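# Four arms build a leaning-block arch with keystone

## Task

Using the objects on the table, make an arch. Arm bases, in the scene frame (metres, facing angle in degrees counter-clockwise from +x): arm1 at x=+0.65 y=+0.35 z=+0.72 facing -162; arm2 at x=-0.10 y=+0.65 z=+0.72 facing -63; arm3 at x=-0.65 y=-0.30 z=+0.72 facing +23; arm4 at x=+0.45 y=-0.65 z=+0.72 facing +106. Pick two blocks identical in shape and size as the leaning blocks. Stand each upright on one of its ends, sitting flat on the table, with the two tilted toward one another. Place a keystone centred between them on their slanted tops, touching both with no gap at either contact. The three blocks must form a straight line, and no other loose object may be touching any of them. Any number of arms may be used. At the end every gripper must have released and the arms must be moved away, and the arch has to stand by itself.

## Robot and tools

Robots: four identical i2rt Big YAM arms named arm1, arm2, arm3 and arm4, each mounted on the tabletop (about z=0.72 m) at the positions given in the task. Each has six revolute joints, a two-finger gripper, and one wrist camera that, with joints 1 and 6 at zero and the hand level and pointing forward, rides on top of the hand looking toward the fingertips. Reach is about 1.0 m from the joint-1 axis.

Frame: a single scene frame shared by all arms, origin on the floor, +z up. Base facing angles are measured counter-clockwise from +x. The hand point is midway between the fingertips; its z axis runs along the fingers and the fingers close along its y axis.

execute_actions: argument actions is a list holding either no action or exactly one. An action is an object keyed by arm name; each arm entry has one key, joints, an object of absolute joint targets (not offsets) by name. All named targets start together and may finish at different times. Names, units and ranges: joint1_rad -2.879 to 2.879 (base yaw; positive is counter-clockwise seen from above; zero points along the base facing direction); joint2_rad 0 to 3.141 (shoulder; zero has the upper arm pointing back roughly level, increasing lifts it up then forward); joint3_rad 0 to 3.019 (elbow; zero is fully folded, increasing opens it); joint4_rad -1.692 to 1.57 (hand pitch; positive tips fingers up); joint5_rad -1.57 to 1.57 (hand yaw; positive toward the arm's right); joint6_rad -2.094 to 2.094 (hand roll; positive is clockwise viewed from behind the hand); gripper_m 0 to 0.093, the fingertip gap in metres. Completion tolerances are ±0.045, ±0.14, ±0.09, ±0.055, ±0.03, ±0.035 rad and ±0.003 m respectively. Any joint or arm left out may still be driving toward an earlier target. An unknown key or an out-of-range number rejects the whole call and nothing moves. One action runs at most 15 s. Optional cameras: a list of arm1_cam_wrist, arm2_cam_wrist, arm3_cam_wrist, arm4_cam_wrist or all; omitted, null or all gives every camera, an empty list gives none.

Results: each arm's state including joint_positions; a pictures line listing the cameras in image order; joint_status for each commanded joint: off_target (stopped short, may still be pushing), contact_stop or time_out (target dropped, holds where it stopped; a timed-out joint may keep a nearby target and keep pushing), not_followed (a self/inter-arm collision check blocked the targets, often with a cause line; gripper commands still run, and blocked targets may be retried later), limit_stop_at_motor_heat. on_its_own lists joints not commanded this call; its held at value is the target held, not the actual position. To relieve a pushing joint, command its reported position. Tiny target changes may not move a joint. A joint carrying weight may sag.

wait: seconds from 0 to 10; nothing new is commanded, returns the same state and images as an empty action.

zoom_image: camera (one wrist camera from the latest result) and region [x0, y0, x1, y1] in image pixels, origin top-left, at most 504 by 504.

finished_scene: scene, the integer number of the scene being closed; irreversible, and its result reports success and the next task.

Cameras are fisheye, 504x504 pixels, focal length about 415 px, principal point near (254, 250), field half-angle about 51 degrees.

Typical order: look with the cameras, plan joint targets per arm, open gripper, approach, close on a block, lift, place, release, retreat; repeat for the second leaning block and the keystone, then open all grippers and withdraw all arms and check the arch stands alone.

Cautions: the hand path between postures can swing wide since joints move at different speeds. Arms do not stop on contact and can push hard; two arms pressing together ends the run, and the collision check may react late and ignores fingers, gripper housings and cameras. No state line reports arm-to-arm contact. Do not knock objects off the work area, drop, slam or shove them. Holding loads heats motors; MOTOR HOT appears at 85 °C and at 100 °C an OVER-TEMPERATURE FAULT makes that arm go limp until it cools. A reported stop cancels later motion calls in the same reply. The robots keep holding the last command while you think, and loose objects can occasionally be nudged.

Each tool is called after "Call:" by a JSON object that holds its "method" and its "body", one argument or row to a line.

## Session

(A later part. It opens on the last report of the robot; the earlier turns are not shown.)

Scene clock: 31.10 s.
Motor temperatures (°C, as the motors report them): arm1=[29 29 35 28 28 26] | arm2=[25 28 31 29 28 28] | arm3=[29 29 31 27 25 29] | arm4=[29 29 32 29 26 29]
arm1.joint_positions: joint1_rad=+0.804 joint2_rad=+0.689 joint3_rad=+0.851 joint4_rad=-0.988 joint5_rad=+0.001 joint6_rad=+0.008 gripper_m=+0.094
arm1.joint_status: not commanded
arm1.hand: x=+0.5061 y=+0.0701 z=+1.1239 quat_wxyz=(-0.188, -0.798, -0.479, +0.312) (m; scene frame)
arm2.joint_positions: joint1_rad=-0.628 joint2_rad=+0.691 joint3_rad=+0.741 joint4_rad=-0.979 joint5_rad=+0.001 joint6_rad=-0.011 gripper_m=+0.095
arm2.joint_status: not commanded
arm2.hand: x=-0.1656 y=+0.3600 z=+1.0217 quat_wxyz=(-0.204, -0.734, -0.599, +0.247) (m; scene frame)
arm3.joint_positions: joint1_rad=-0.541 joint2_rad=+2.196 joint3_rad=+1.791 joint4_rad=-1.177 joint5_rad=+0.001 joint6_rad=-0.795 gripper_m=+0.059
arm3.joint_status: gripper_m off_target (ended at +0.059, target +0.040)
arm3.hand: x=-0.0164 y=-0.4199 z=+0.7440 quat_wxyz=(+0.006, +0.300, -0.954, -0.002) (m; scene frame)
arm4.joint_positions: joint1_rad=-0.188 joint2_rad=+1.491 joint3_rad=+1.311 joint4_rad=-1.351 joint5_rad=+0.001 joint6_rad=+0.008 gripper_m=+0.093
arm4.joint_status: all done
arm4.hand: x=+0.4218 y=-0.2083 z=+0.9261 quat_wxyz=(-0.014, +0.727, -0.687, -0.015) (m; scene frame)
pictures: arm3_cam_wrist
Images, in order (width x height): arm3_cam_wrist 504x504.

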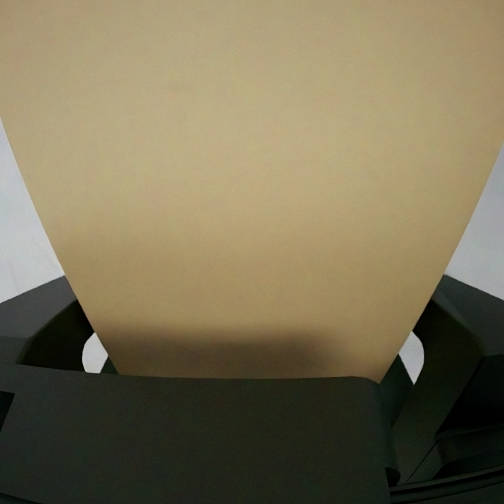

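Call:
{"method": "execute_actions", "body": {
  "actions": [
    {"arm3":{"joints":{"joint2_rad":1.9}},"arm4":{"joints":{"joint1_rad":0.2,"joint2_rad":1.45,"joint3_rad":1.5,"joint4_rad":-1.478,"joint6_rad":0.654}}}
  ],
  "cameras": []
}}

Call:
{"method": "execute_actions", "body": {
  "actions": [
    {"arm3":{"joints":{"joint1_rad":-0.45,"joint2_rad":1.70,"joint3_rad":1.33,"joint4_rad":-1.35,"joint6_rad":0}},"arm4":{"joints":{"joint1_rad":0.542,"joint2_rad":1.63,"joint3_rad":1.57}}}
  ],
  "cameras": ["arm3_cam_wrist","arm4_cam_wrist"]
}}

Scene clock: 33.27 s.
Motor temperatures (°C, as the motors report them): arm1=[29 29 36 28 28 26] | arm2=[25 28 32 29 28 28] | arm3=[29 29 31 27 25 29] | arm4=[29 29 32 29 26 29]
arm1.joint_positions: joint1_rad=+0.804 joint2_rad=+0.689 joint3_rad=+0.851 joint4_rad=-0.988 joint5_rad=+0.001 joint6_rad=+0.008 gripper_m=+0.094
arm1.joint_status: not commanded
arm1.hand: x=+0.5061 y=+0.0701 z=+1.1239 quat_wxyz=(-0.188, -0.798, -0.479, +0.312) (m; scene frame)
arm2.joint_positions: joint1_rad=-0.628 joint2_rad=+0.691 joint3_rad=+0.741 joint4_rad=-0.979 joint5_rad=+0.001 joint6_rad=-0.011 gripper_m=+0.095
arm2.joint_status: not commanded
arm2.hand: x=-0.1656 y=+0.3600 z=+1.0217 quat_wxyz=(-0.204, -0.734, -0.599, +0.247) (m; scene frame)
arm3.joint_positions: joint1_rad=-0.541 joint2_rad=+1.938 joint3_rad=+1.765 joint4_rad=-1.177 joint5_rad=+0.001 joint6_rad=-0.795 gripper_m=+0.059
arm3.joint_status: all done
arm3.hand: x=-0.0121 y=-0.4206 z=+0.8962 quat_wxyz=(-0.096, +0.298, -0.948, +0.052) (m; scene frame)
arm4.joint_positions: joint1_rad=+0.207 joint2_rad=+1.441 joint3_rad=+1.468 joint4_rad=-1.468 joint5_rad=-0.001 joint6_rad=+0.640 gripper_m=+0.093
arm4.joint_status: all done
arm4.hand: x=+0.2489 y=-0.2456 z=+1.0083 quat_wxyz=(-0.015, +0.639, -0.766, -0.064) (m; scene frame)
pictures: none
No camera images: the call's "cameras" was empty. Leave "cameras" out to get every camera's image.

Scene clock: 35.00 s.
Motor temperatures (°C, as the motors report them): arm1=[29 29 36 28 28 26] | arm2=[25 28 32 29 28 28] | arm3=[29 29 31 27 25 29] | arm4=[29 29 33 29 26 29]
arm1.joint_positions: joint1_rad=+0.804 joint2_rad=+0.689 joint3_rad=+0.851 joint4_rad=-0.988 joint5_rad=+0.001 joint6_rad=+0.008 gripper_m=+0.094
arm1.joint_status: not commanded
arm1.hand: x=+0.5061 y=+0.0701 z=+1.1239 quat_wxyz=(-0.188, -0.798, -0.479, +0.312) (m; scene frame)
arm2.joint_positions: joint1_rad=-0.628 joint2_rad=+0.691 joint3_rad=+0.741 joint4_rad=-0.979 joint5_rad=+0.001 joint6_rad=-0.011 gripper_m=+0.095
arm2.joint_status: not commanded
arm2.hand: x=-0.1656 y=+0.3600 z=+1.0217 quat_wxyz=(-0.204, -0.734, -0.599, +0.247) (m; scene frame)
arm3.joint_positions: joint1_rad=-0.438 joint2_rad=+1.732 joint3_rad=+1.306 joint4_rad=-1.346 joint5_rad=-0.001 joint6_rad=-0.008 gripper_m=+0.059
arm3.joint_status: all done
arm3.hand: x=-0.2053 y=-0.3371 z=+0.8374 quat_wxyz=(+0.101, -0.037, -0.994, -0.005) (m; scene frame)
arm4.joint_positions: joint1_rad=+0.544 joint2_rad=+1.632 joint3_rad=+1.540 joint4_rad=-1.472 joint5_rad=-0.001 joint6_rad=+0.642 gripper_m=+0.093
arm4.joint_status: all done
arm4.hand: x=+0.0963 y=-0.3065 z=+0.9499 quat_wxyz=(+0.000, +0.760, -0.650, -0.003) (m; scene frame)
pictures: arm3_cam_wrist, arm4_cam_wrist
Images, in order (width x height): arm3_cam_wrist 504x504, arm4_cam_wrist 504x504.

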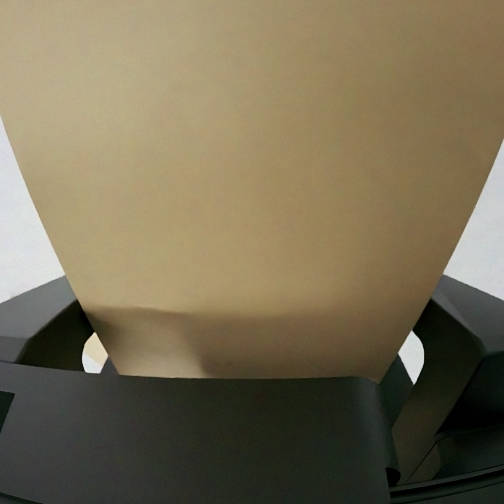

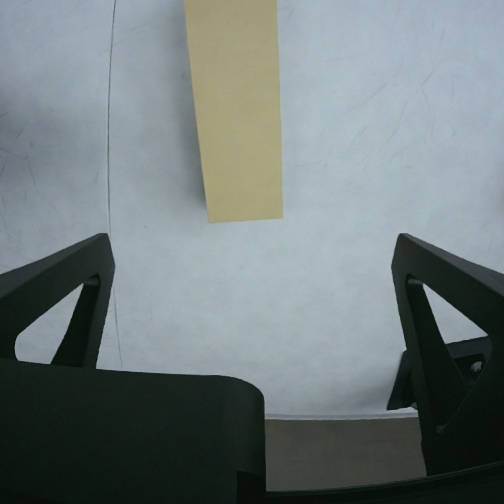

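Call:
{"method": "execute_actions", "body": {
  "actions": [
    {"arm3":{"joints":{"joint2_rad":1.865,"joint3_rad":1.195,"joint4_rad":-1.06}},"arm4":{"joints":{"joint1_rad":0.572,"joint2_rad":1.83,"joint3_rad":1.22,"joint4_rad":-0.94,"joint6_rad":0.62}}}
  ],
  "cameras": ["arm3_cam_wrist","arm4_cam_wrist"]
}}

Scene clock: 36.70 s.
Motor temperatures (°C, as the motors report them): arm1=[29 29 36 28 28 26] | arm2=[25 28 32 29 28 28] | arm3=[29 29 31 27 25 29] | arm4=[29 29 32 29 26 29]
arm1.joint_positions: joint1_rad=+0.804 joint2_rad=+0.689 joint3_rad=+0.851 joint4_rad=-0.988 joint5_rad=+0.001 joint6_rad=+0.008 gripper_m=+0.094
arm1.joint_status: not commanded
arm1.hand: x=+0.5061 y=+0.0701 z=+1.1239 quat_wxyz=(-0.188, -0.798, -0.479, +0.312) (m; scene frame)
arm2.joint_positions: joint1_rad=-0.628 joint2_rad=+0.691 joint3_rad=+0.741 joint4_rad=-0.979 joint5_rad=+0.001 joint6_rad=-0.011 gripper_m=+0.095
arm2.joint_status: not commanded
arm2.hand: x=-0.1656 y=+0.3600 z=+1.0217 quat_wxyz=(-0.204, -0.734, -0.599, +0.247) (m; scene frame)
arm3.joint_positions: joint1_rad=-0.439 joint2_rad=+1.874 joint3_rad=+1.192 joint4_rad=-1.084 joint5_rad=+0.002 joint6_rad=-0.001 gripper_m=+0.059
arm3.joint_status: all done
arm3.hand: x=-0.2052 y=-0.3379 z=+0.7323 quat_wxyz=(+0.098, -0.041, -0.994, -0.003) (m; scene frame)
arm4.joint_positions: joint1_rad=+0.563 joint2_rad=+1.812 joint3_rad=+1.231 joint4_rad=-0.951 joint5_rad=-0.001 joint6_rad=+0.633 gripper_m=+0.093
arm4.joint_status: all done
arm4.hand: x=+0.0807 y=-0.3046 z=+0.7533 quat_wxyz=(-0.001, +0.769, -0.639, -0.020) (m; scene frame)
pictures: arm3_cam_wrist, arm4_cam_wrist
Images, in order (width x height): arm3_cam_wrist 504x504, arm4_cam_wrist 504x504.

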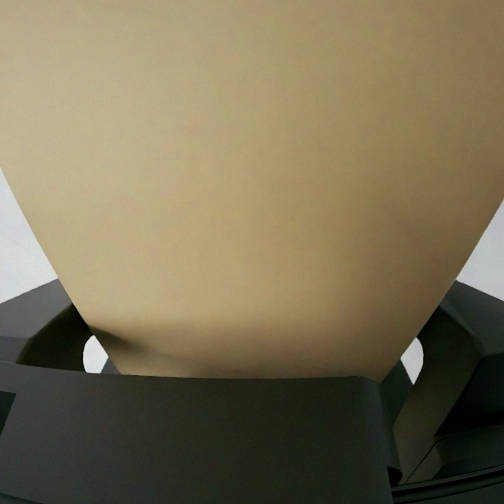

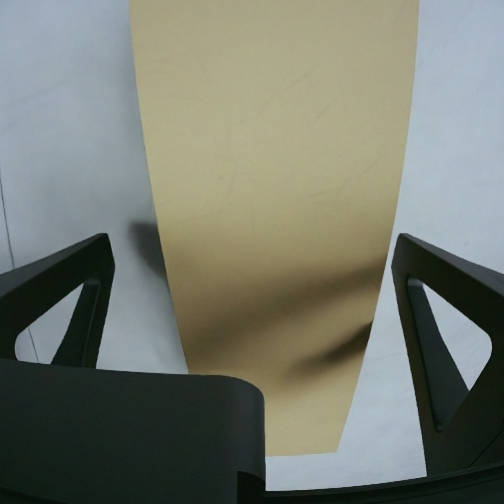

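Call:
{"method": "execute_actions", "body": {
  "actions": [
    {"arm3":{"joints":{"gripper_m":0.093}},"arm4":{"joints":{"joint2_rad":1.85,"joint3_rad":1.2,"joint4_rad":-0.945}}}
  ],
  "cameras": ["arm3_cam_wrist","arm4_cam_wrist"]
}}

Scene clock: 37.60 s.
Motor temperatures (°C, as the motors report them): arm1=[29 29 37 28 28 26] | arm2=[25 28 32 30 28 28] | arm3=[29 29 31 27 25 29] | arm4=[29 29 32 29 26 29]
arm1.joint_positions: joint1_rad=+0.804 joint2_rad=+0.689 joint3_rad=+0.851 joint4_rad=-0.988 joint5_rad=+0.001 joint6_rad=+0.008 gripper_m=+0.094
arm1.joint_status: not commanded
arm1.hand: x=+0.5061 y=+0.0701 z=+1.1239 quat_wxyz=(-0.188, -0.798, -0.479, +0.312) (m; scene frame)
arm2.joint_positions: joint1_rad=-0.628 joint2_rad=+0.691 joint3_rad=+0.741 joint4_rad=-0.979 joint5_rad=+0.001 joint6_rad=-0.011 gripper_m=+0.095
arm2.joint_status: not commanded
arm2.hand: x=-0.1656 y=+0.3600 z=+1.0217 quat_wxyz=(-0.204, -0.734, -0.599, +0.247) (m; scene frame)
arm3.joint_positions: joint1_rad=-0.439 joint2_rad=+1.873 joint3_rad=+1.192 joint4_rad=-1.074 joint5_rad=+0.002 joint6_rad=-0.001 gripper_m=+0.093
arm3.joint_status: all done
arm3.hand: x=-0.2025 y=-0.3380 z=+0.7324 quat_wxyz=(+0.092, -0.041, -0.995, -0.003) (m; scene frame)
arm4.joint_positions: joint1_rad=+0.563 joint2_rad=+1.822 joint3_rad=+1.212 joint4_rad=-0.950 joint5_rad=-0.001 joint6_rad=+0.633 gripper_m=+0.093
arm4.joint_status: all done
arm4.hand: x=+0.0877 y=-0.3111 z=+0.7424 quat_wxyz=(+0.000, +0.769, -0.639, -0.006) (m; scene frame)
pictures: arm3_cam_wrist, arm4_cam_wrist
Images, in order (width x height): arm3_cam_wrist 504x504, arm4_cam_wrist 504x504.

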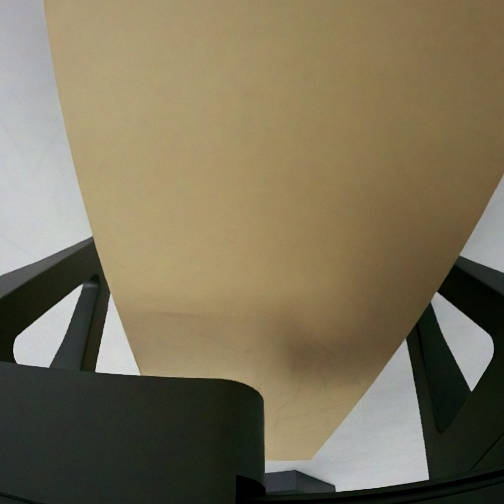

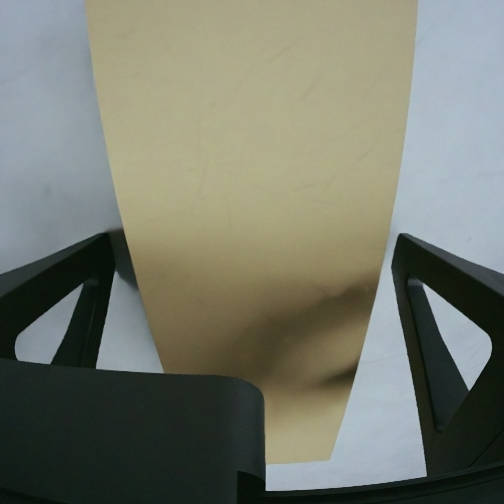

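Call:
{"method": "execute_actions", "body": {
  "actions": [
    {"arm3":{"joints":{"joint2_rad":1.6,"joint3_rad":1.25,"joint4_rad":-1.231}},"arm4":{"joints":{"gripper_m":0.04}}}
  ],
  "cameras": ["arm3_cam_wrist","arm4_cam_wrist"]
}}

Scene clock: 39.07 s.
Motor temperatures (°C, as the motors report them): arm1=[29 29 37 28 28 26] | arm2=[25 28 32 30 28 28] | arm3=[29 29 31 27 25 29] | arm4=[29 29 32 29 26 29]
arm1.joint_positions: joint1_rad=+0.804 joint2_rad=+0.689 joint3_rad=+0.851 joint4_rad=-0.988 joint5_rad=+0.001 joint6_rad=+0.008 gripper_m=+0.094
arm1.joint_status: not commanded
arm1.hand: x=+0.5061 y=+0.0701 z=+1.1239 quat_wxyz=(-0.188, -0.798, -0.479, +0.312) (m; scene frame)
arm2.joint_positions: joint1_rad=-0.628 joint2_rad=+0.691 joint3_rad=+0.741 joint4_rad=-0.979 joint5_rad=+0.001 joint6_rad=-0.011 gripper_m=+0.095
arm2.joint_status: not commanded
arm2.hand: x=-0.1656 y=+0.3600 z=+1.0217 quat_wxyz=(-0.204, -0.734, -0.599, +0.247) (m; scene frame)
arm3.joint_positions: joint1_rad=-0.439 joint2_rad=+1.600 joint3_rad=+1.222 joint4_rad=-1.223 joint5_rad=+0.002 joint6_rad=-0.001 gripper_m=+0.093
arm3.joint_status: all done
arm3.hand: x=-0.2051 y=-0.3377 z=+0.8632 quat_wxyz=(+0.015, -0.041, -0.999, +0.001) (m; scene frame)
arm4.joint_positions: joint1_rad=+0.564 joint2_rad=+1.822 joint3_rad=+1.212 joint4_rad=-0.949 joint5_rad=-0.002 joint6_rad=+0.632 gripper_m=+0.059
arm4.joint_status: gripper_m off_target (ended at +0.059, target +0.040)
arm4.hand: x=+0.0874 y=-0.3115 z=+0.7423 quat_wxyz=(+0.000, +0.769, -0.639, -0.006) (m; scene frame)
pictures: arm3_cam_wrist, arm4_cam_wrist
Images, in order (width x height): arm3_cam_wrist 504x504, arm4_cam_wrist 504x504.

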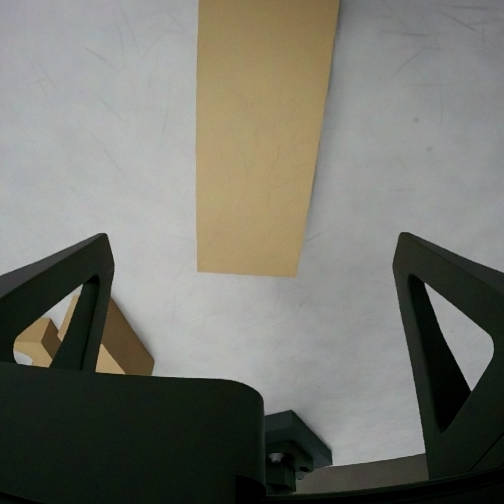

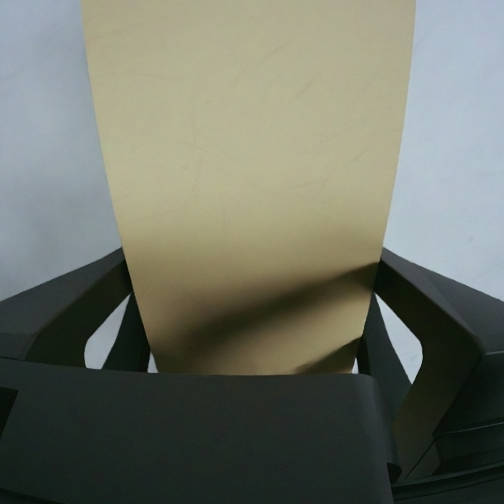

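Call:
{"method": "execute_actions", "body": {
  "actions": [
    {"arm3":{"joints":{"joint2_rad":1.75,"joint3_rad":1.05,"joint4_rad":-0.855,"joint6_rad":0.065}},"arm4":{"joints":{"joint2_rad":1.6,"joint3_rad":1.3,"joint4_rad":-1.2}}}
  ],
  "cameras": ["arm3_cam_wrist"]
}}

Call:
{"method": "execute_actions", "body": {
  "actions": [
    {"arm4":{"joints":{"joint1_rad":0.364,"joint2_rad":2.0,"joint3_rad":2.0,"joint4_rad":-1.55,"joint6_rad":1.74}},"arm1":{"joints":{"joint1_rad":0.886,"joint2_rad":1.75,"joint3_rad":1.85,"joint4_rad":-1.6,"joint6_rad":-0.46}}}
  ],
  "cameras": ["arm1_cam_wrist","arm4_cam_wrist"]
}}

Scene clock: 41.53 s.
Motor temperatures (°C, as the motors report them): arm1=[29 29 37 28 28 26] | arm2=[25 28 32 30 28 28] | arm3=[29 29 31 27 25 29] | arm4=[29 29 32 29 26 29]
arm1.joint_positions: joint1_rad=+0.804 joint2_rad=+0.689 joint3_rad=+0.851 joint4_rad=-0.988 joint5_rad=+0.001 joint6_rad=+0.008 gripper_m=+0.094
arm1.joint_status: not commanded
arm1.hand: x=+0.5061 y=+0.0701 z=+1.1239 quat_wxyz=(-0.188, -0.798, -0.479, +0.312) (m; scene frame)
arm2.joint_positions: joint1_rad=-0.628 joint2_rad=+0.691 joint3_rad=+0.741 joint4_rad=-0.979 joint5_rad=+0.001 joint6_rad=-0.011 gripper_m=+0.095
arm2.joint_status: not commanded
arm2.hand: x=-0.1656 y=+0.3600 z=+1.0217 quat_wxyz=(-0.204, -0.734, -0.599, +0.247) (m; scene frame)
arm3.joint_positions: joint1_rad=-0.441 joint2_rad=+1.761 joint3_rad=+1.044 joint4_rad=-0.866 joint5_rad=-0.002 joint6_rad=+0.058 gripper_m=+0.093
arm3.joint_status: all done
arm3.hand: x=-0.2085 y=-0.3380 z=+0.7356 quat_wxyz=(+0.006, -0.071, -0.997, -0.001) (m; scene frame)
arm4.joint_positions: joint1_rad=+0.564 joint2_rad=+1.595 joint3_rad=+1.270 joint4_rad=-1.191 joint5_rad=-0.002 joint6_rad=+0.632 gripper_m=+0.059
arm4.joint_status: all done
arm4.hand: x=+0.1044 y=-0.3275 z=+0.8666 quat_wxyz=(-0.001, +0.769, -0.638, -0.028) (m; scene frame)
pictures: arm3_cam_wrist
Images, in order (width x height): arm3_cam_wrist 504x504.

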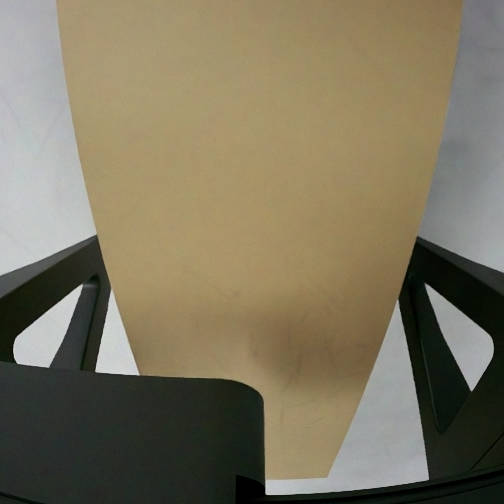

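Scene clock: 43.47 s.
Motor temperatures (°C, as the motors report them): arm1=[29 29 38 28 28 26] | arm2=[25 28 32 30 28 28] | arm3=[29 29 31 27 25 29] | arm4=[29 29 33 29 26 29]
arm1.joint_positions: joint1_rad=+0.884 joint2_rad=+1.760 joint3_rad=+1.798 joint4_rad=-1.588 joint5_rad=+0.001 joint6_rad=-0.450 gripper_m=+0.094
arm1.joint_status: all done
arm1.hand: x=+0.4388 y=-0.1527 z=+1.0776 quat_wxyz=(-0.002, -0.690, -0.724, +0.011) (m; scene frame)
arm2.joint_positions: joint1_rad=-0.628 joint2_rad=+0.691 joint3_rad=+0.741 joint4_rad=-0.979 joint5_rad=+0.001 joint6_rad=-0.011 gripper_m=+0.095
arm2.joint_status: not commanded
arm2.hand: x=-0.1656 y=+0.3600 z=+1.0217 quat_wxyz=(-0.204, -0.734, -0.599, +0.247) (m; scene frame)
arm3.joint_positions: joint1_rad=-0.441 joint2_rad=+1.761 joint3_rad=+1.044 joint4_rad=-0.866 joint5_rad=-0.002 joint6_rad=+0.058 gripper_m=+0.093
arm3.joint_status: not commanded
arm3.hand: x=-0.2085 y=-0.3380 z=+0.7356 quat_wxyz=(+0.006, -0.071, -0.997, -0.001) (m; scene frame)
arm4.joint_positions: joint1_rad=+0.362 joint2_rad=+1.996 joint3_rad=+1.956 joint4_rad=-1.540 joint5_rad=+0.001 joint6_rad=+1.727 gripper_m=+0.059
arm4.joint_status: all done
arm4.hand: x=+0.0932 y=-0.1462 z=+0.9131 quat_wxyz=(-0.003, +0.228, -0.974, +0.004) (m; scene frame)
pictures: arm1_cam_wrist, arm4_cam_wrist
Images, in order (width x height): arm1_cam_wrist 504x504, arm4_cam_wrist 504x504.

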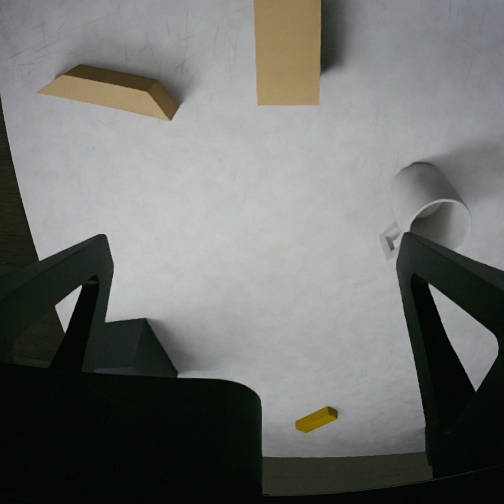

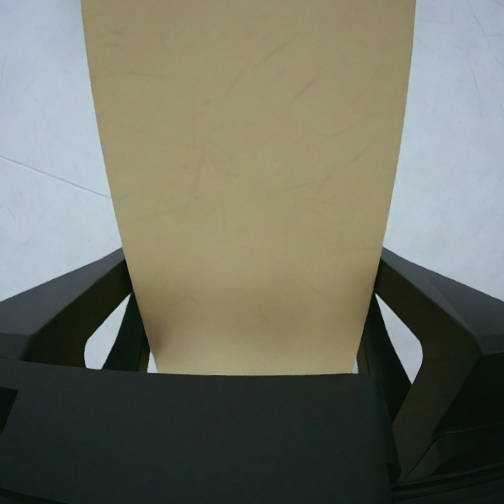

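Call:
{"method": "execute_actions", "body": {
  "actions": [
    {"arm4":{"joints":{"joint2_rad":2.36,"joint3_rad":2.29,"joint4_rad":-1.47}},"arm1":{"joints":{"joint1_rad":0.876,"joint2_rad":2.05,"joint3_rad":1.665,"joint4_rad":-1.16,"joint6_rad":-0.47}},"arm3":{"joints":{"gripper_m":0.04}}}
  ],
  "cameras": ["arm1_cam_wrist"]
}}

Scene clock: 45.30 s.
Motor temperatures (°C, as the motors report them): arm1=[29 29 37 28 28 26] | arm2=[25 28 32 30 28 28] | arm3=[29 29 31 27 25 29] | arm4=[29 30 33 29 26 29]
arm1.joint_positions: joint1_rad=+0.884 joint2_rad=+2.080 joint3_rad=+1.640 joint4_rad=-1.173 joint5_rad=+0.001 joint6_rad=-0.460 gripper_m=+0.094
arm1.joint_status: all done
arm1.hand: x=+0.4165 y=-0.2028 z=+0.8393 quat_wxyz=(+0.009, -0.686, -0.727, -0.018) (m; scene frame)
arm2.joint_positions: joint1_rad=-0.628 joint2_rad=+0.691 joint3_rad=+0.741 joint4_rad=-0.979 joint5_rad=+0.001 joint6_rad=-0.011 gripper_m=+0.095
arm2.joint_status: not commanded
arm2.hand: x=-0.1656 y=+0.3600 z=+1.0217 quat_wxyz=(-0.204, -0.734, -0.599, +0.247) (m; scene frame)
arm3.joint_positions: joint1_rad=-0.441 joint2_rad=+1.761 joint3_rad=+1.044 joint4_rad=-0.864 joint5_rad=+0.000 joint6_rad=+0.060 gripper_m=+0.059
arm3.joint_status: gripper_m off_target (ended at +0.059, target +0.040)
arm3.hand: x=-0.2080 y=-0.3382 z=+0.7356 quat_wxyz=(+0.005, -0.072, -0.997, +0.000) (m; scene frame)
arm4.joint_positions: joint1_rad=+0.362 joint2_rad=+2.373 joint3_rad=+2.233 joint4_rad=-1.473 joint5_rad=-0.001 joint6_rad=+1.728 gripper_m=+0.059
arm4.joint_status: all done
arm4.hand: x=+0.0411 y=-0.0728 z=+0.7726 quat_wxyz=(-0.008, +0.227, -0.974, +0.019) (m; scene frame)
pictures: arm1_cam_wrist
Images, in order (width x height): arm1_cam_wrist 504x504.

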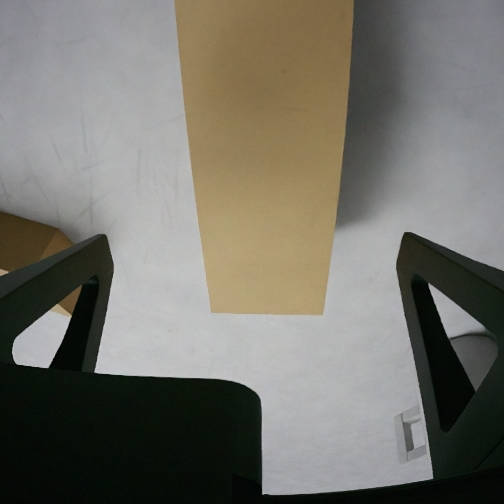

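Call:
{"method": "execute_actions", "body": {
  "actions": [
    {"arm4":{"joints":{"joint2_rad":2.39,"joint3_rad":2.205,"joint4_rad":-1.36}},"arm1":{"joints":{"joint1_rad":0.862,"joint2_rad":2.19,"joint3_rad":1.575,"joint4_rad":-0.91}},"arm3":{"joints":{"joint2_rad":1.5,"joint3_rad":1.2,"joint4_rad":-1.1}}}
  ],
  "cameras": ["arm1_cam_wrist"]
}}

Scene clock: 46.90 s.
Motor temperatures (°C, as the motors report them): arm1=[29 30 37 28 28 26] | arm2=[25 28 32 30 28 28] | arm3=[29 29 31 27 25 29] | arm4=[29 30 33 29 26 29]
arm1.joint_positions: joint1_rad=+0.867 joint2_rad=+2.192 joint3_rad=+1.570 joint4_rad=-0.923 joint5_rad=+0.002 joint6_rad=-0.462 gripper_m=+0.094
arm1.joint_status: all done
arm1.hand: x=+0.4011 y=-0.2106 z=+0.7500 quat_wxyz=(-0.002, -0.692, -0.722, +0.014) (m; scene frame)
arm2.joint_positions: joint1_rad=-0.628 joint2_rad=+0.691 joint3_rad=+0.741 joint4_rad=-0.979 joint5_rad=+0.001 joint6_rad=-0.011 gripper_m=+0.095
arm2.joint_status: not commanded
arm2.hand: x=-0.1656 y=+0.3600 z=+1.0217 quat_wxyz=(-0.204, -0.734, -0.599, +0.247) (m; scene frame)
arm3.joint_positions: joint1_rad=-0.441 joint2_rad=+1.522 joint3_rad=+1.161 joint4_rad=-1.096 joint5_rad=+0.000 joint6_rad=+0.060 gripper_m=+0.059
arm3.joint_status: all done
arm3.hand: x=-0.1972 y=-0.3390 z=+0.8756 quat_wxyz=(-0.057, -0.072, -0.996, +0.001) (m; scene frame)
arm4.joint_positions: joint1_rad=+0.362 joint2_rad=+2.377 joint3_rad=+2.208 joint4_rad=-1.370 joint5_rad=-0.001 joint6_rad=+1.728 gripper_m=+0.059
arm4.joint_status: all done
arm4.hand: x=+0.0310 y=-0.0585 z=+0.7609 quat_wxyz=(+0.006, +0.227, -0.974, -0.015) (m; scene frame)
pictures: arm1_cam_wrist
Images, in order (width x height): arm1_cam_wrist 504x504.

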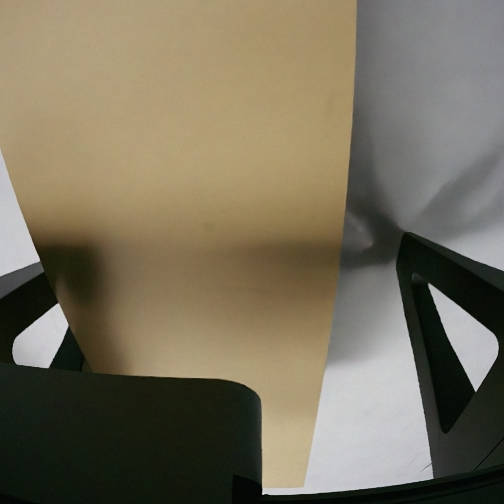

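Call:
{"method": "execute_actions", "body": {
  "actions": [
    {"arm4":{"joints":{"joint2_rad":2.425,"joint4_rad":-1.35}},"arm1":{"joints":{"joint1_rad":0.898,"joint2_rad":2.215,"joint3_rad":1.565}},"arm3":{"joints":{"joint1_rad":0.108,"joint2_rad":1.3,"joint3_rad":0.6,"joint4_rad":0.3,"joint6_rad":0}}}
  ],
  "cameras": ["arm1_cam_wrist","arm3_cam_wrist"]
}}

Scene clock: 48.80 s.
Motor temperatures (°C, as the motors report them): arm1=[29 30 36 28 28 26] | arm2=[25 28 32 30 28 28] | arm3=[29 29 31 27 25 29] | arm4=[29 31 33 29 26 29]
arm1.joint_positions: joint1_rad=+0.897 joint2_rad=+2.192 joint3_rad=+1.567 joint4_rad=-0.923 joint5_rad=+0.002 joint6_rad=-0.462 gripper_m=+0.094
arm1.joint_status: all done
arm1.hand: x=+0.4184 y=-0.2165 z=+0.7490 quat_wxyz=(-0.001, -0.681, -0.732, +0.012) (m; scene frame)
arm2.joint_positions: joint1_rad=-0.628 joint2_rad=+0.691 joint3_rad=+0.741 joint4_rad=-0.979 joint5_rad=+0.001 joint6_rad=-0.011 gripper_m=+0.095
arm2.joint_status: not commanded
arm2.hand: x=-0.1656 y=+0.3600 z=+1.0217 quat_wxyz=(-0.204, -0.734, -0.599, +0.247) (m; scene frame)
arm3.joint_positions: joint1_rad=+0.101 joint2_rad=+1.325 joint3_rad=+0.569 joint4_rad=+0.256 joint5_rad=-0.002 joint6_rad=+0.004 gripper_m=+0.059
arm3.joint_status: all done
arm3.hand: x=-0.2126 y=-0.0842 z=+0.8772 quat_wxyz=(-0.497, +0.193, -0.838, -0.117) (m; scene frame)
arm4.joint_positions: joint1_rad=+0.362 joint2_rad=+2.392 joint3_rad=+2.208 joint4_rad=-1.360 joint5_rad=-0.001 joint6_rad=+1.728 gripper_m=+0.059
arm4.joint_status: all done
arm4.hand: x=+0.0303 y=-0.0578 z=+0.7500 quat_wxyz=(+0.006, +0.227, -0.974, -0.013) (m; scene frame)
pictures: arm1_cam_wrist, arm3_cam_wrist
Images, in order (width x height): arm1_cam_wrist 504x504, arm3_cam_wrist 504x504.

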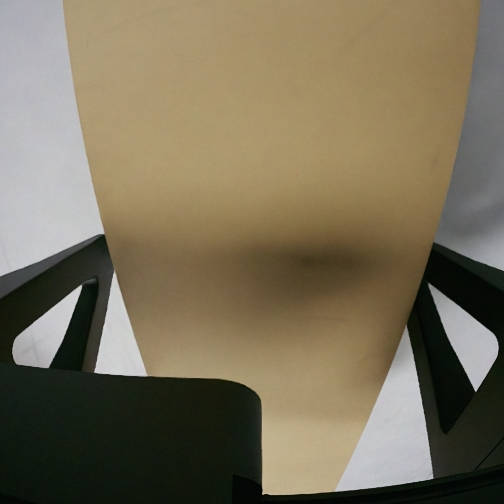

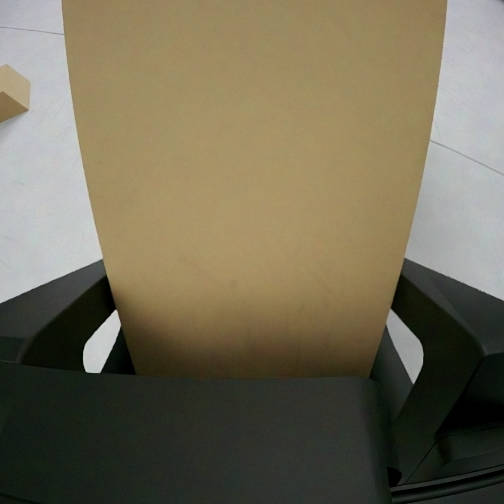

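Call:
{"method": "execute_actions", "body": {
  "actions": [
    {"arm4":{"joints":{"joint2_rad":2.44}},"arm1":{"joints":{"joint2_rad":2.24,"joint4_rad":-0.90}}}
  ],
  "cameras": []
}}

Call:
{"method": "execute_actions", "body": {
  "actions": [
    {"arm4":{"joints":{"gripper_m":0.093}},"arm1":{"joints":{"gripper_m":0.04}}}
  ],
  "cameras": ["arm1_cam_wrist","arm4_cam_wrist"]
}}

Scene clock: 49.47 s.
Motor temperatures (°C, as the motors report them): arm1=[29 30 36 28 28 26] | arm2=[25 28 32 30 28 28] | arm3=[29 29 31 27 25 29] | arm4=[29 31 33 29 26 29]
arm1.joint_positions: joint1_rad=+0.897 joint2_rad=+2.194 joint3_rad=+1.567 joint4_rad=-0.918 joint5_rad=+0.002 joint6_rad=-0.462 gripper_m=+0.094
arm1.joint_status: all done
arm1.hand: x=+0.4180 y=-0.2175 z=+0.7481 quat_wxyz=(-0.002, -0.681, -0.732, +0.014) (m; scene frame)
arm2.joint_positions: joint1_rad=-0.628 joint2_rad=+0.691 joint3_rad=+0.741 joint4_rad=-0.979 joint5_rad=+0.001 joint6_rad=-0.011 gripper_m=+0.095
arm2.joint_status: not commanded
arm2.hand: x=-0.1656 y=+0.3600 z=+1.0217 quat_wxyz=(-0.204, -0.734, -0.599, +0.247) (m; scene frame)
arm3.joint_positions: joint1_rad=+0.101 joint2_rad=+1.325 joint3_rad=+0.569 joint4_rad=+0.256 joint5_rad=-0.002 joint6_rad=+0.004 gripper_m=+0.059
arm3.joint_status: not commanded
arm3.hand: x=-0.2126 y=-0.0842 z=+0.8772 quat_wxyz=(-0.497, +0.193, -0.838, -0.117) (m; scene frame)
arm4.joint_positions: joint1_rad=+0.362 joint2_rad=+2.392 joint3_rad=+2.208 joint4_rad=-1.360 joint5_rad=-0.001 joint6_rad=+1.728 gripper_m=+0.059
arm4.joint_status: all done
arm4.hand: x=+0.0303 y=-0.0578 z=+0.7500 quat_wxyz=(+0.006, +0.227, -0.974, -0.013) (m; scene frame)
pictures: none
No camera images: the call's "cameras" was empty. Leave "cameras" out to get every camera's image.

Scene clock: 50.07 s.
Motor temperatures (°C, as the motors report them): arm1=[29 30 36 28 28 26] | arm2=[25 28 32 30 28 28] | arm3=[29 29 31 27 25 29] | arm4=[29 31 33 29 26 29]
arm1.joint_positions: joint1_rad=+0.897 joint2_rad=+2.195 joint3_rad=+1.567 joint4_rad=-0.910 joint5_rad=+0.006 joint6_rad=-0.462 gripper_m=+0.059
arm1.joint_status: gripper_m off_target (ended at +0.059, target +0.040)
arm1.hand: x=+0.4168 y=-0.2188 z=+0.7475 quat_wxyz=(-0.002, -0.681, -0.732, +0.018) (m; scene frame)
arm2.joint_positions: joint1_rad=-0.628 joint2_rad=+0.691 joint3_rad=+0.741 joint4_rad=-0.979 joint5_rad=+0.001 joint6_rad=-0.011 gripper_m=+0.095
arm2.joint_status: not commanded
arm2.hand: x=-0.1656 y=+0.3600 z=+1.0217 quat_wxyz=(-0.204, -0.734, -0.599, +0.247) (m; scene frame)
arm3.joint_positions: joint1_rad=+0.101 joint2_rad=+1.325 joint3_rad=+0.569 joint4_rad=+0.256 joint5_rad=-0.002 joint6_rad=+0.004 gripper_m=+0.059
arm3.joint_status: not commanded
arm3.hand: x=-0.2126 y=-0.0842 z=+0.8772 quat_wxyz=(-0.497, +0.193, -0.838, -0.117) (m; scene frame)
arm4.joint_positions: joint1_rad=+0.362 joint2_rad=+2.393 joint3_rad=+2.208 joint4_rad=-1.358 joint5_rad=-0.001 joint6_rad=+1.729 gripper_m=+0.093
arm4.joint_status: all done
arm4.hand: x=+0.0302 y=-0.0576 z=+0.7495 quat_wxyz=(+0.006, +0.227, -0.974, -0.013) (m; scene frame)
pictures: arm1_cam_wrist, arm4_cam_wrist
Images, in order (width x height): arm1_cam_wrist 504x504, arm4_cam_wrist 504x504.

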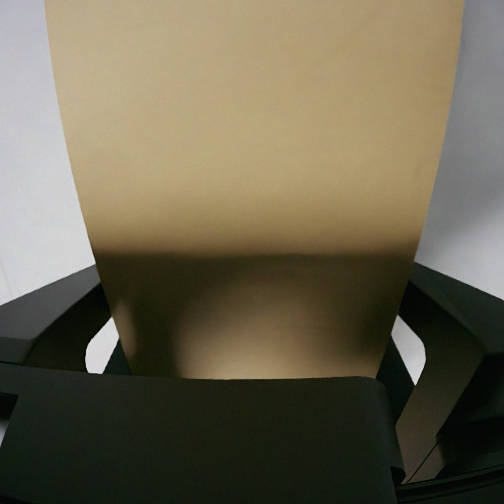

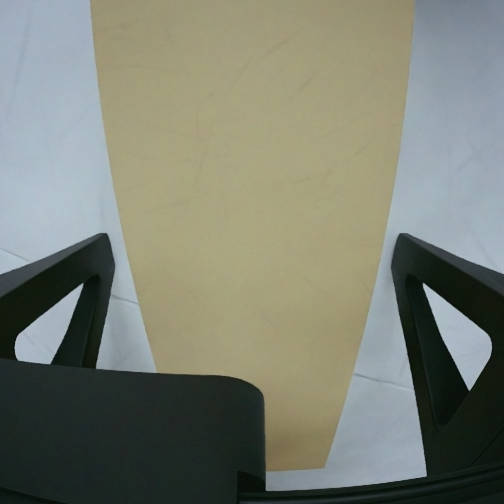

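Call:
{"method": "execute_actions", "body": {
  "actions": [
    {"arm4":{"joints":{"joint2_rad":1.5}},"arm1":{"joints":{"joint2_rad":1.8}},"arm2":{"joints":{"joint1_rad":-0.234,"joint2_rad":1.3,"joint3_rad":1.2,"joint4_rad":-0.6,"joint6_rad":0}}}
  ],
  "cameras": []
}}

Scene clock: 52.57 s.
Motor temperatures (°C, as the motors report them): arm1=[29 31 36 28 28 26] | arm2=[25 28 33 30 28 28] | arm3=[29 29 31 27 25 29] | arm4=[29 31 33 29 26 29]
arm1.joint_positions: joint1_rad=+0.897 joint2_rad=+1.821 joint3_rad=+1.530 joint4_rad=-0.909 joint5_rad=+0.003 joint6_rad=-0.462 gripper_m=+0.059
arm1.joint_status: all done
arm1.hand: x=+0.4102 y=-0.2383 z=+0.9614 quat_wxyz=(-0.062, -0.669, -0.720, +0.174) (m; scene frame)
arm2.joint_positions: joint1_rad=-0.229 joint2_rad=+1.311 joint3_rad=+1.154 joint4_rad=-0.611 joint5_rad=+0.001 joint6_rad=-0.010 gripper_m=+0.095
arm2.joint_status: all done
arm2.hand: x=-0.0007 y=+0.1209 z=+1.0634 quat_wxyz=(-0.307, -0.582, -0.709, +0.252) (m; scene frame)
arm3.joint_positions: joint1_rad=+0.101 joint2_rad=+1.325 joint3_rad=+0.569 joint4_rad=+0.256 joint5_rad=-0.002 joint6_rad=+0.004 gripper_m=+0.059
arm3.joint_status: not commanded
arm3.hand: x=-0.2126 y=-0.0842 z=+0.8772 quat_wxyz=(-0.497, +0.193, -0.838, -0.117) (m; scene frame)
arm4.joint_positions: joint1_rad=+0.362 joint2_rad=+1.500 joint3_rad=+2.202 joint4_rad=-1.350 joint5_rad=-0.001 joint6_rad=+1.729 gripper_m=+0.093
arm4.joint_status: all done
arm4.hand: x=+0.1323 y=-0.2030 z=+1.3382 quat_wxyz=(+0.168, +0.203, -0.872, -0.413) (m; scene frame)
pictures: none
No camera images: the call's "cameras" was empty. Leave "cameras" out to get every camera's image.

Call:
{"method": "execute_actions", "body": {
  "actions": [
    {"arm4":{"joints":{"joint1_rad":0.41,"joint2_rad":1.163,"joint3_rad":0.41,"joint4_rad":0.93,"joint6_rad":0}},"arm1":{"joints":{"joint2_rad":1.43,"joint3_rad":1.25,"joint4_rad":-0.1,"joint6_rad":0}},"arm2":{"joints":{"joint2_rad":1.85,"joint3_rad":2.0,"joint4_rad":-1.53,"joint6_rad":1.31}}}
  ],
  "cameras": []
}}

Call:
{"method": "execute_actions", "body": {
  "actions": [
    {"arm1":{"joints":{"joint1_rad":0.17,"joint2_rad":1.42,"joint3_rad":0.70,"joint4_rad":0.44}},"arm2":{"joints":{"joint2_rad":2.36,"joint3_rad":2.39}}}
  ]
}}

Scene clock: 55.57 s.
Motor temperatures (°C, as the motors report them): arm1=[29 31 36 28 28 26] | arm2=[25 28 34 30 28 28] | arm3=[29 29 31 27 25 29] | arm4=[29 31 32 29 26 29]
arm1.joint_positions: joint1_rad=+0.897 joint2_rad=+1.447 joint3_rad=+1.227 joint4_rad=-0.151 joint5_rad=+0.002 joint6_rad=-0.010 gripper_m=+0.059
arm1.joint_status: all done
arm1.hand: x=+0.4079 y=-0.2461 z=+1.1617 quat_wxyz=(-0.310, -0.683, -0.463, +0.473) (m; scene frame)
arm2.joint_positions: joint1_rad=-0.229 joint2_rad=+1.846 joint3_rad=+1.957 joint4_rad=-1.520 joint5_rad=+0.001 joint6_rad=+1.298 gripper_m=+0.095
arm2.joint_status: all done
arm2.hand: x=+0.0117 y=+0.0568 z=+1.0568 quat_wxyz=(-0.088, -0.970, -0.228, +0.001) (m; scene frame)
arm3.joint_positions: joint1_rad=+0.101 joint2_rad=+1.325 joint3_rad=+0.569 joint4_rad=+0.256 joint5_rad=-0.002 joint6_rad=+0.004 gripper_m=+0.059
arm3.joint_status: not commanded
arm3.hand: x=-0.2126 y=-0.0842 z=+0.8772 quat_wxyz=(-0.497, +0.193, -0.838, -0.117) (m; scene frame)
arm4.joint_positions: joint1_rad=+0.410 joint2_rad=+1.166 joint3_rad=+0.415 joint4_rad=+0.913 joint5_rad=-0.001 joint6_rad=+0.014 gripper_m=+0.093
arm4.joint_status: all done
arm4.hand: x=+0.1690 y=-0.2918 z=+1.0112 quat_wxyz=(-0.330, +0.580, -0.287, -0.688) (m; scene frame)
pictures: none
No camera images: the call's "cameras" was empty. Leave "cameras" out to get every camera's image.

Scene clock: 57.17 s.
Motor temperatures (°C, as the motors report them): arm1=[29 31 36 28 28 26] | arm2=[25 29 34 29 28 28] | arm3=[29 29 31 27 25 29] | arm4=[29 30 32 29 26 29]
arm1.joint_positions: joint1_rad=+0.166 joint2_rad=+1.447 joint3_rad=+0.676 joint4_rad=+0.389 joint5_rad=+0.002 joint6_rad=-0.006 gripper_m=+0.059
arm1.joint_status: all done
arm1.hand: x=+0.1621 y=+0.1134 z=+0.9772 quat_wxyz=(-0.122, -0.806, -0.187, +0.548) (m; scene frame)
arm2.joint_positions: joint1_rad=-0.229 joint2_rad=+2.370 joint3_rad=+2.342 joint4_rad=-1.525 joint5_rad=+0.001 joint6_rad=+1.299 gripper_m=+0.095
arm2.joint_status: all done
arm2.hand: x=+0.0355 y=-0.0607 z=+0.8722 quat_wxyz=(-0.016, -0.973, -0.228, -0.002) (m; scene frame)
arm3.joint_positions: joint1_rad=+0.101 joint2_rad=+1.325 joint3_rad=+0.569 joint4_rad=+0.256 joint5_rad=-0.002 joint6_rad=+0.004 gripper_m=+0.059
arm3.joint_status: not commanded
arm3.hand: x=-0.2126 y=-0.0842 z=+0.8772 quat_wxyz=(-0.497, +0.193, -0.838, -0.117) (m; scene frame)
arm4.joint_positions: joint1_rad=+0.410 joint2_rad=+1.166 joint3_rad=+0.415 joint4_rad=+0.913 joint5_rad=-0.001 joint6_rad=+0.013 gripper_m=+0.093
arm4.joint_status: not commanded
arm4.hand: x=+0.1690 y=-0.2918 z=+1.0112 quat_wxyz=(-0.330, +0.580, -0.287, -0.687) (m; scene frame)
pictures: arm1_cam_wrist, arm2_cam_wrist, arm3_cam_wrist, arm4_cam_wrist
Images, in order (width x height): arm1_cam_wrist 504x504, arm2_cam_wrist 504x504, arm3_cam_wrist 504x504, arm4_cam_wrist 504x504.

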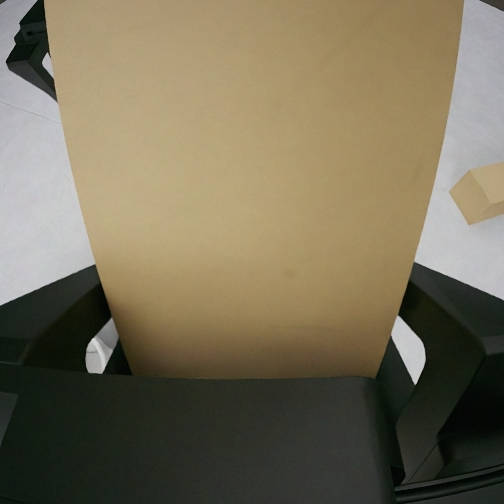

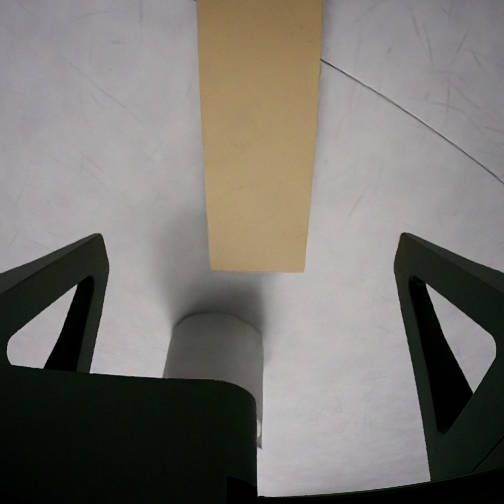

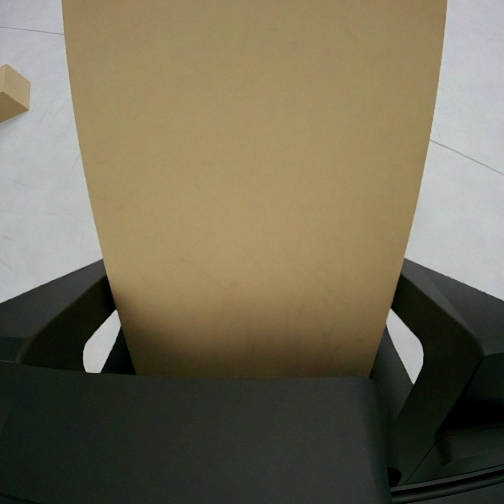

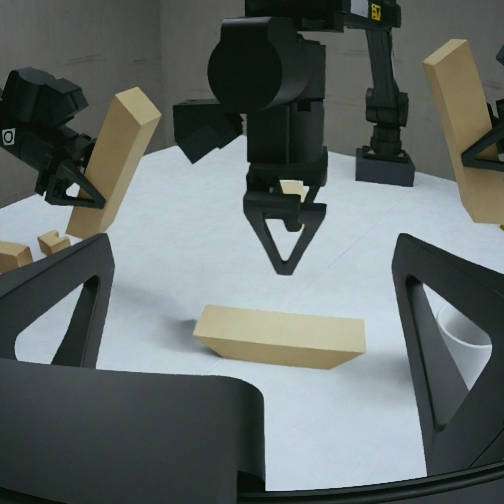

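Call:
{"method": "execute_actions", "body": {
  "actions": [
    {"arm2":{"joints":{"joint2_rad":2.45,"joint3_rad":2.205,"joint4_rad":-1.30}}}
  ],
  "cameras": ["arm2_cam_wrist","arm4_cam_wrist"]
}}

Call:
{"method": "zoom_image", "body": {
  "camera": "arm4_cam_wrist",
  "region": [170, 230, 400, 390]
}}

Scene clock: 58.50 s.
Motor temperatures (°C, as the motors report them): arm1=[29 31 36 28 28 26] | arm2=[25 29 34 29 28 28] | arm3=[29 29 32 27 25 29] | arm4=[29 30 32 29 26 29]
arm1.joint_positions: joint1_rad=+0.166 joint2_rad=+1.447 joint3_rad=+0.676 joint4_rad=+0.389 joint5_rad=+0.002 joint6_rad=-0.006 gripper_m=+0.059
arm1.joint_status: not commanded
arm1.hand: x=+0.1621 y=+0.1134 z=+0.9772 quat_wxyz=(-0.122, -0.806, -0.187, +0.548) (m; scene frame)
arm2.joint_positions: joint1_rad=-0.229 joint2_rad=+2.463 joint3_rad=+2.197 joint4_rad=-1.312 joint5_rad=+0.001 joint6_rad=+1.299 gripper_m=+0.095
arm2.joint_status: all done
arm2.hand: x=+0.0364 y=-0.0612 z=+0.7513 quat_wxyz=(-0.003, -0.974, -0.229, -0.003) (m; scene frame)
arm3.joint_positions: joint1_rad=+0.101 joint2_rad=+1.325 joint3_rad=+0.569 joint4_rad=+0.256 joint5_rad=-0.002 joint6_rad=+0.004 gripper_m=+0.059
arm3.joint_status: not commanded
arm3.hand: x=-0.2126 y=-0.0842 z=+0.8772 quat_wxyz=(-0.497, +0.193, -0.838, -0.117) (m; scene frame)
arm4.joint_positions: joint1_rad=+0.410 joint2_rad=+1.166 joint3_rad=+0.415 joint4_rad=+0.913 joint5_rad=-0.001 joint6_rad=+0.013 gripper_m=+0.093
arm4.joint_status: not commanded
arm4.hand: x=+0.1690 y=-0.2918 z=+1.0112 quat_wxyz=(-0.330, +0.580, -0.287, -0.687) (m; scene frame)
pictures: arm2_cam_wrist, arm4_cam_wrist
Images, in order (width x height): arm2_cam_wrist 504x504, arm4_cam_wrist 504x504.

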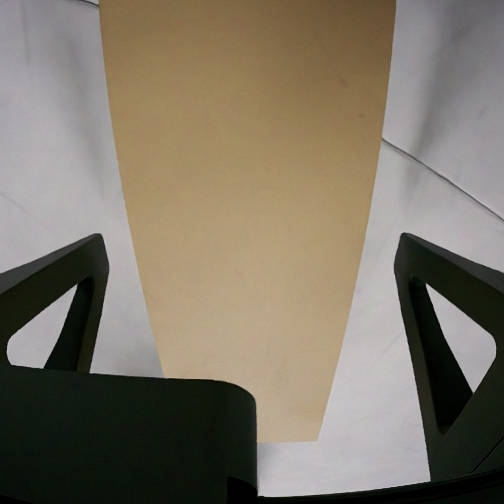

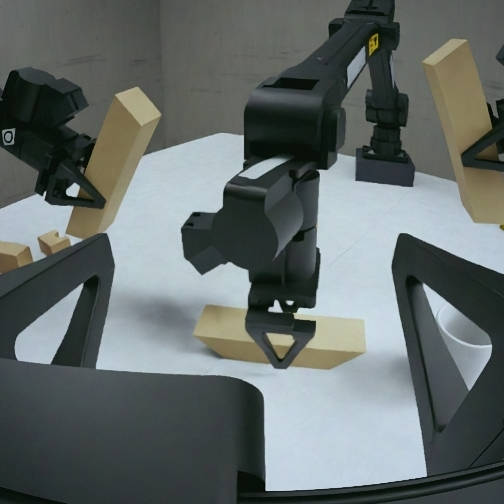

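Region (170, 230, 400, 390) of arm4_cam_wrist's 504x504 image, scaled by 2.191, with more detail than that image has; it fills the top 351 rows of this view, and the rest is white.

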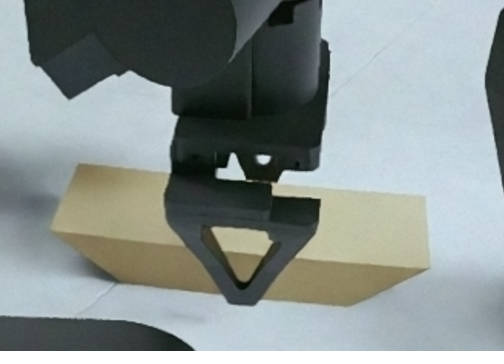

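Call:
{"method": "execute_actions", "body": {
  "actions": [
    {"arm2":{"joints":{"gripper_m":0.04}}}
  ],
  "cameras": []
}}

Call:
{"method": "execute_actions", "body": {
  "actions": [
    {"arm2":{"joints":{"joint2_rad":1.95}}}
  ],
  "cameras": ["arm4_cam_wrist"]
}}

Call:
{"method": "zoom_image", "body": {
  "camera": "arm4_cam_wrist",
  "region": [0, 60, 200, 260]
}}

Call:
{"method": "zoom_image", "body": {
  "camera": "arm4_cam_wrist",
  "region": [344, 30, 504, 240]
}}

Scene clock: 59.73 s.
Motor temperatures (°C, as the motors report them): arm1=[29 31 36 28 28 26] | arm2=[25 29 34 29 28 28] | arm3=[29 29 32 27 25 29] | arm4=[29 30 32 29 26 29]
arm1.joint_positions: joint1_rad=+0.166 joint2_rad=+1.447 joint3_rad=+0.676 joint4_rad=+0.389 joint5_rad=+0.002 joint6_rad=-0.006 gripper_m=+0.059
arm1.joint_status: not commanded
arm1.hand: x=+0.1621 y=+0.1134 z=+0.9772 quat_wxyz=(-0.122, -0.806, -0.187, +0.548) (m; scene frame)
arm2.joint_positions: joint1_rad=-0.229 joint2_rad=+2.463 joint3_rad=+2.197 joint4_rad=-1.311 joint5_rad=+0.001 joint6_rad=+1.300 gripper_m=+0.059
arm2.joint_status: gripper_m off_target (ended at +0.059, target +0.040)
arm2.hand: x=+0.0364 y=-0.0614 z=+0.7513 quat_wxyz=(-0.004, -0.974, -0.228, -0.003) (m; scene frame)
arm3.joint_positions: joint1_rad=+0.101 joint2_rad=+1.325 joint3_rad=+0.569 joint4_rad=+0.256 joint5_rad=-0.002 joint6_rad=+0.004 gripper_m=+0.059
arm3.joint_status: not commanded
arm3.hand: x=-0.2126 y=-0.0842 z=+0.8772 quat_wxyz=(-0.497, +0.193, -0.838, -0.117) (m; scene frame)
arm4.joint_positions: joint1_rad=+0.410 joint2_rad=+1.166 joint3_rad=+0.415 joint4_rad=+0.913 joint5_rad=-0.001 joint6_rad=+0.013 gripper_m=+0.093
arm4.joint_status: not commanded
arm4.hand: x=+0.1690 y=-0.2918 z=+1.0112 quat_wxyz=(-0.330, +0.580, -0.287, -0.687) (m; scene frame)
pictures: none
No camera images: the call's "cameras" was empty. Leave "cameras" out to get every camera's image.

Scene clock: 61.47 s.
Motor temperatures (°C, as the motors report them): arm1=[29 31 36 28 28 26] | arm2=[25 30 34 29 28 28] | arm3=[29 29 32 27 25 29] | arm4=[29 30 32 29 26 29]
arm1.joint_positions: joint1_rad=+0.166 joint2_rad=+1.447 joint3_rad=+0.676 joint4_rad=+0.389 joint5_rad=+0.002 joint6_rad=-0.006 gripper_m=+0.059
arm1.joint_status: not commanded
arm1.hand: x=+0.1621 y=+0.1134 z=+0.9772 quat_wxyz=(-0.122, -0.806, -0.187, +0.548) (m; scene frame)
arm2.joint_positions: joint1_rad=-0.229 joint2_rad=+1.975 joint3_rad=+2.190 joint4_rad=-1.310 joint5_rad=+0.001 joint6_rad=+1.300 gripper_m=+0.059
arm2.joint_status: all done
arm2.hand: x=+0.0320 y=-0.0504 z=+1.0971 quat_wxyz=(-0.242, -0.945, -0.221, +0.007) (m; scene frame)
arm3.joint_positions: joint1_rad=+0.101 joint2_rad=+1.325 joint3_rad=+0.569 joint4_rad=+0.256 joint5_rad=-0.002 joint6_rad=+0.004 gripper_m=+0.059
arm3.joint_status: not commanded
arm3.hand: x=-0.2126 y=-0.0842 z=+0.8772 quat_wxyz=(-0.497, +0.193, -0.838, -0.117) (m; scene frame)
arm4.joint_positions: joint1_rad=+0.410 joint2_rad=+1.166 joint3_rad=+0.415 joint4_rad=+0.913 joint5_rad=-0.001 joint6_rad=+0.013 gripper_m=+0.093
arm4.joint_status: not commanded
arm4.hand: x=+0.1690 y=-0.2918 z=+1.0112 quat_wxyz=(-0.330, +0.580, -0.287, -0.687) (m; scene frame)
pictures: arm4_cam_wrist
Images, in order (width x height): arm4_cam_wrist 504x504.

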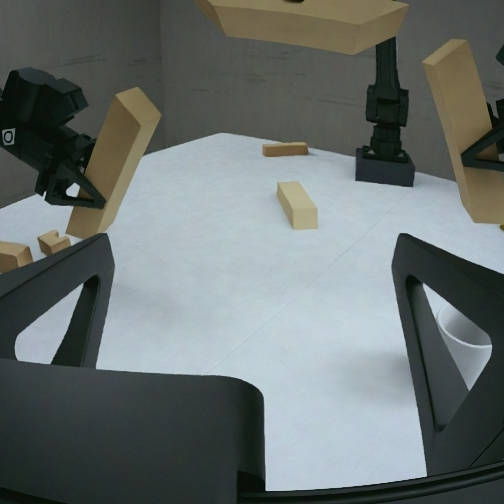

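Region (0, 60, 200, 260) of arm4_cam_wrist's 504x504 image, scaled by 2.520, with more detail than that image has.

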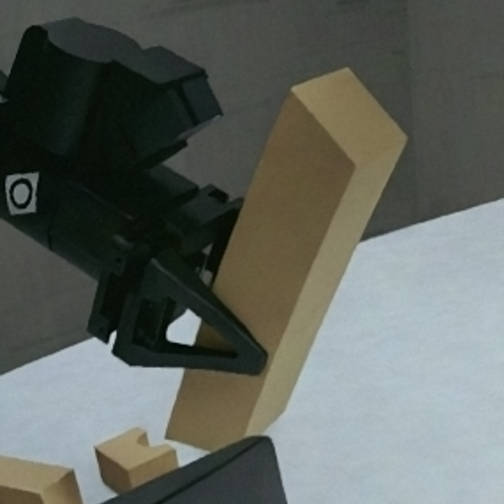

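Region (344, 30, 504, 240) of arm4_cam_wrist's 504x504 image, scaled by 2.400, with more detail than that image has; it fills the left 384 columns of this view, and the rest is white.

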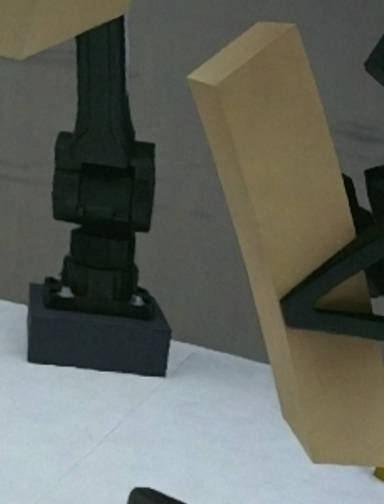

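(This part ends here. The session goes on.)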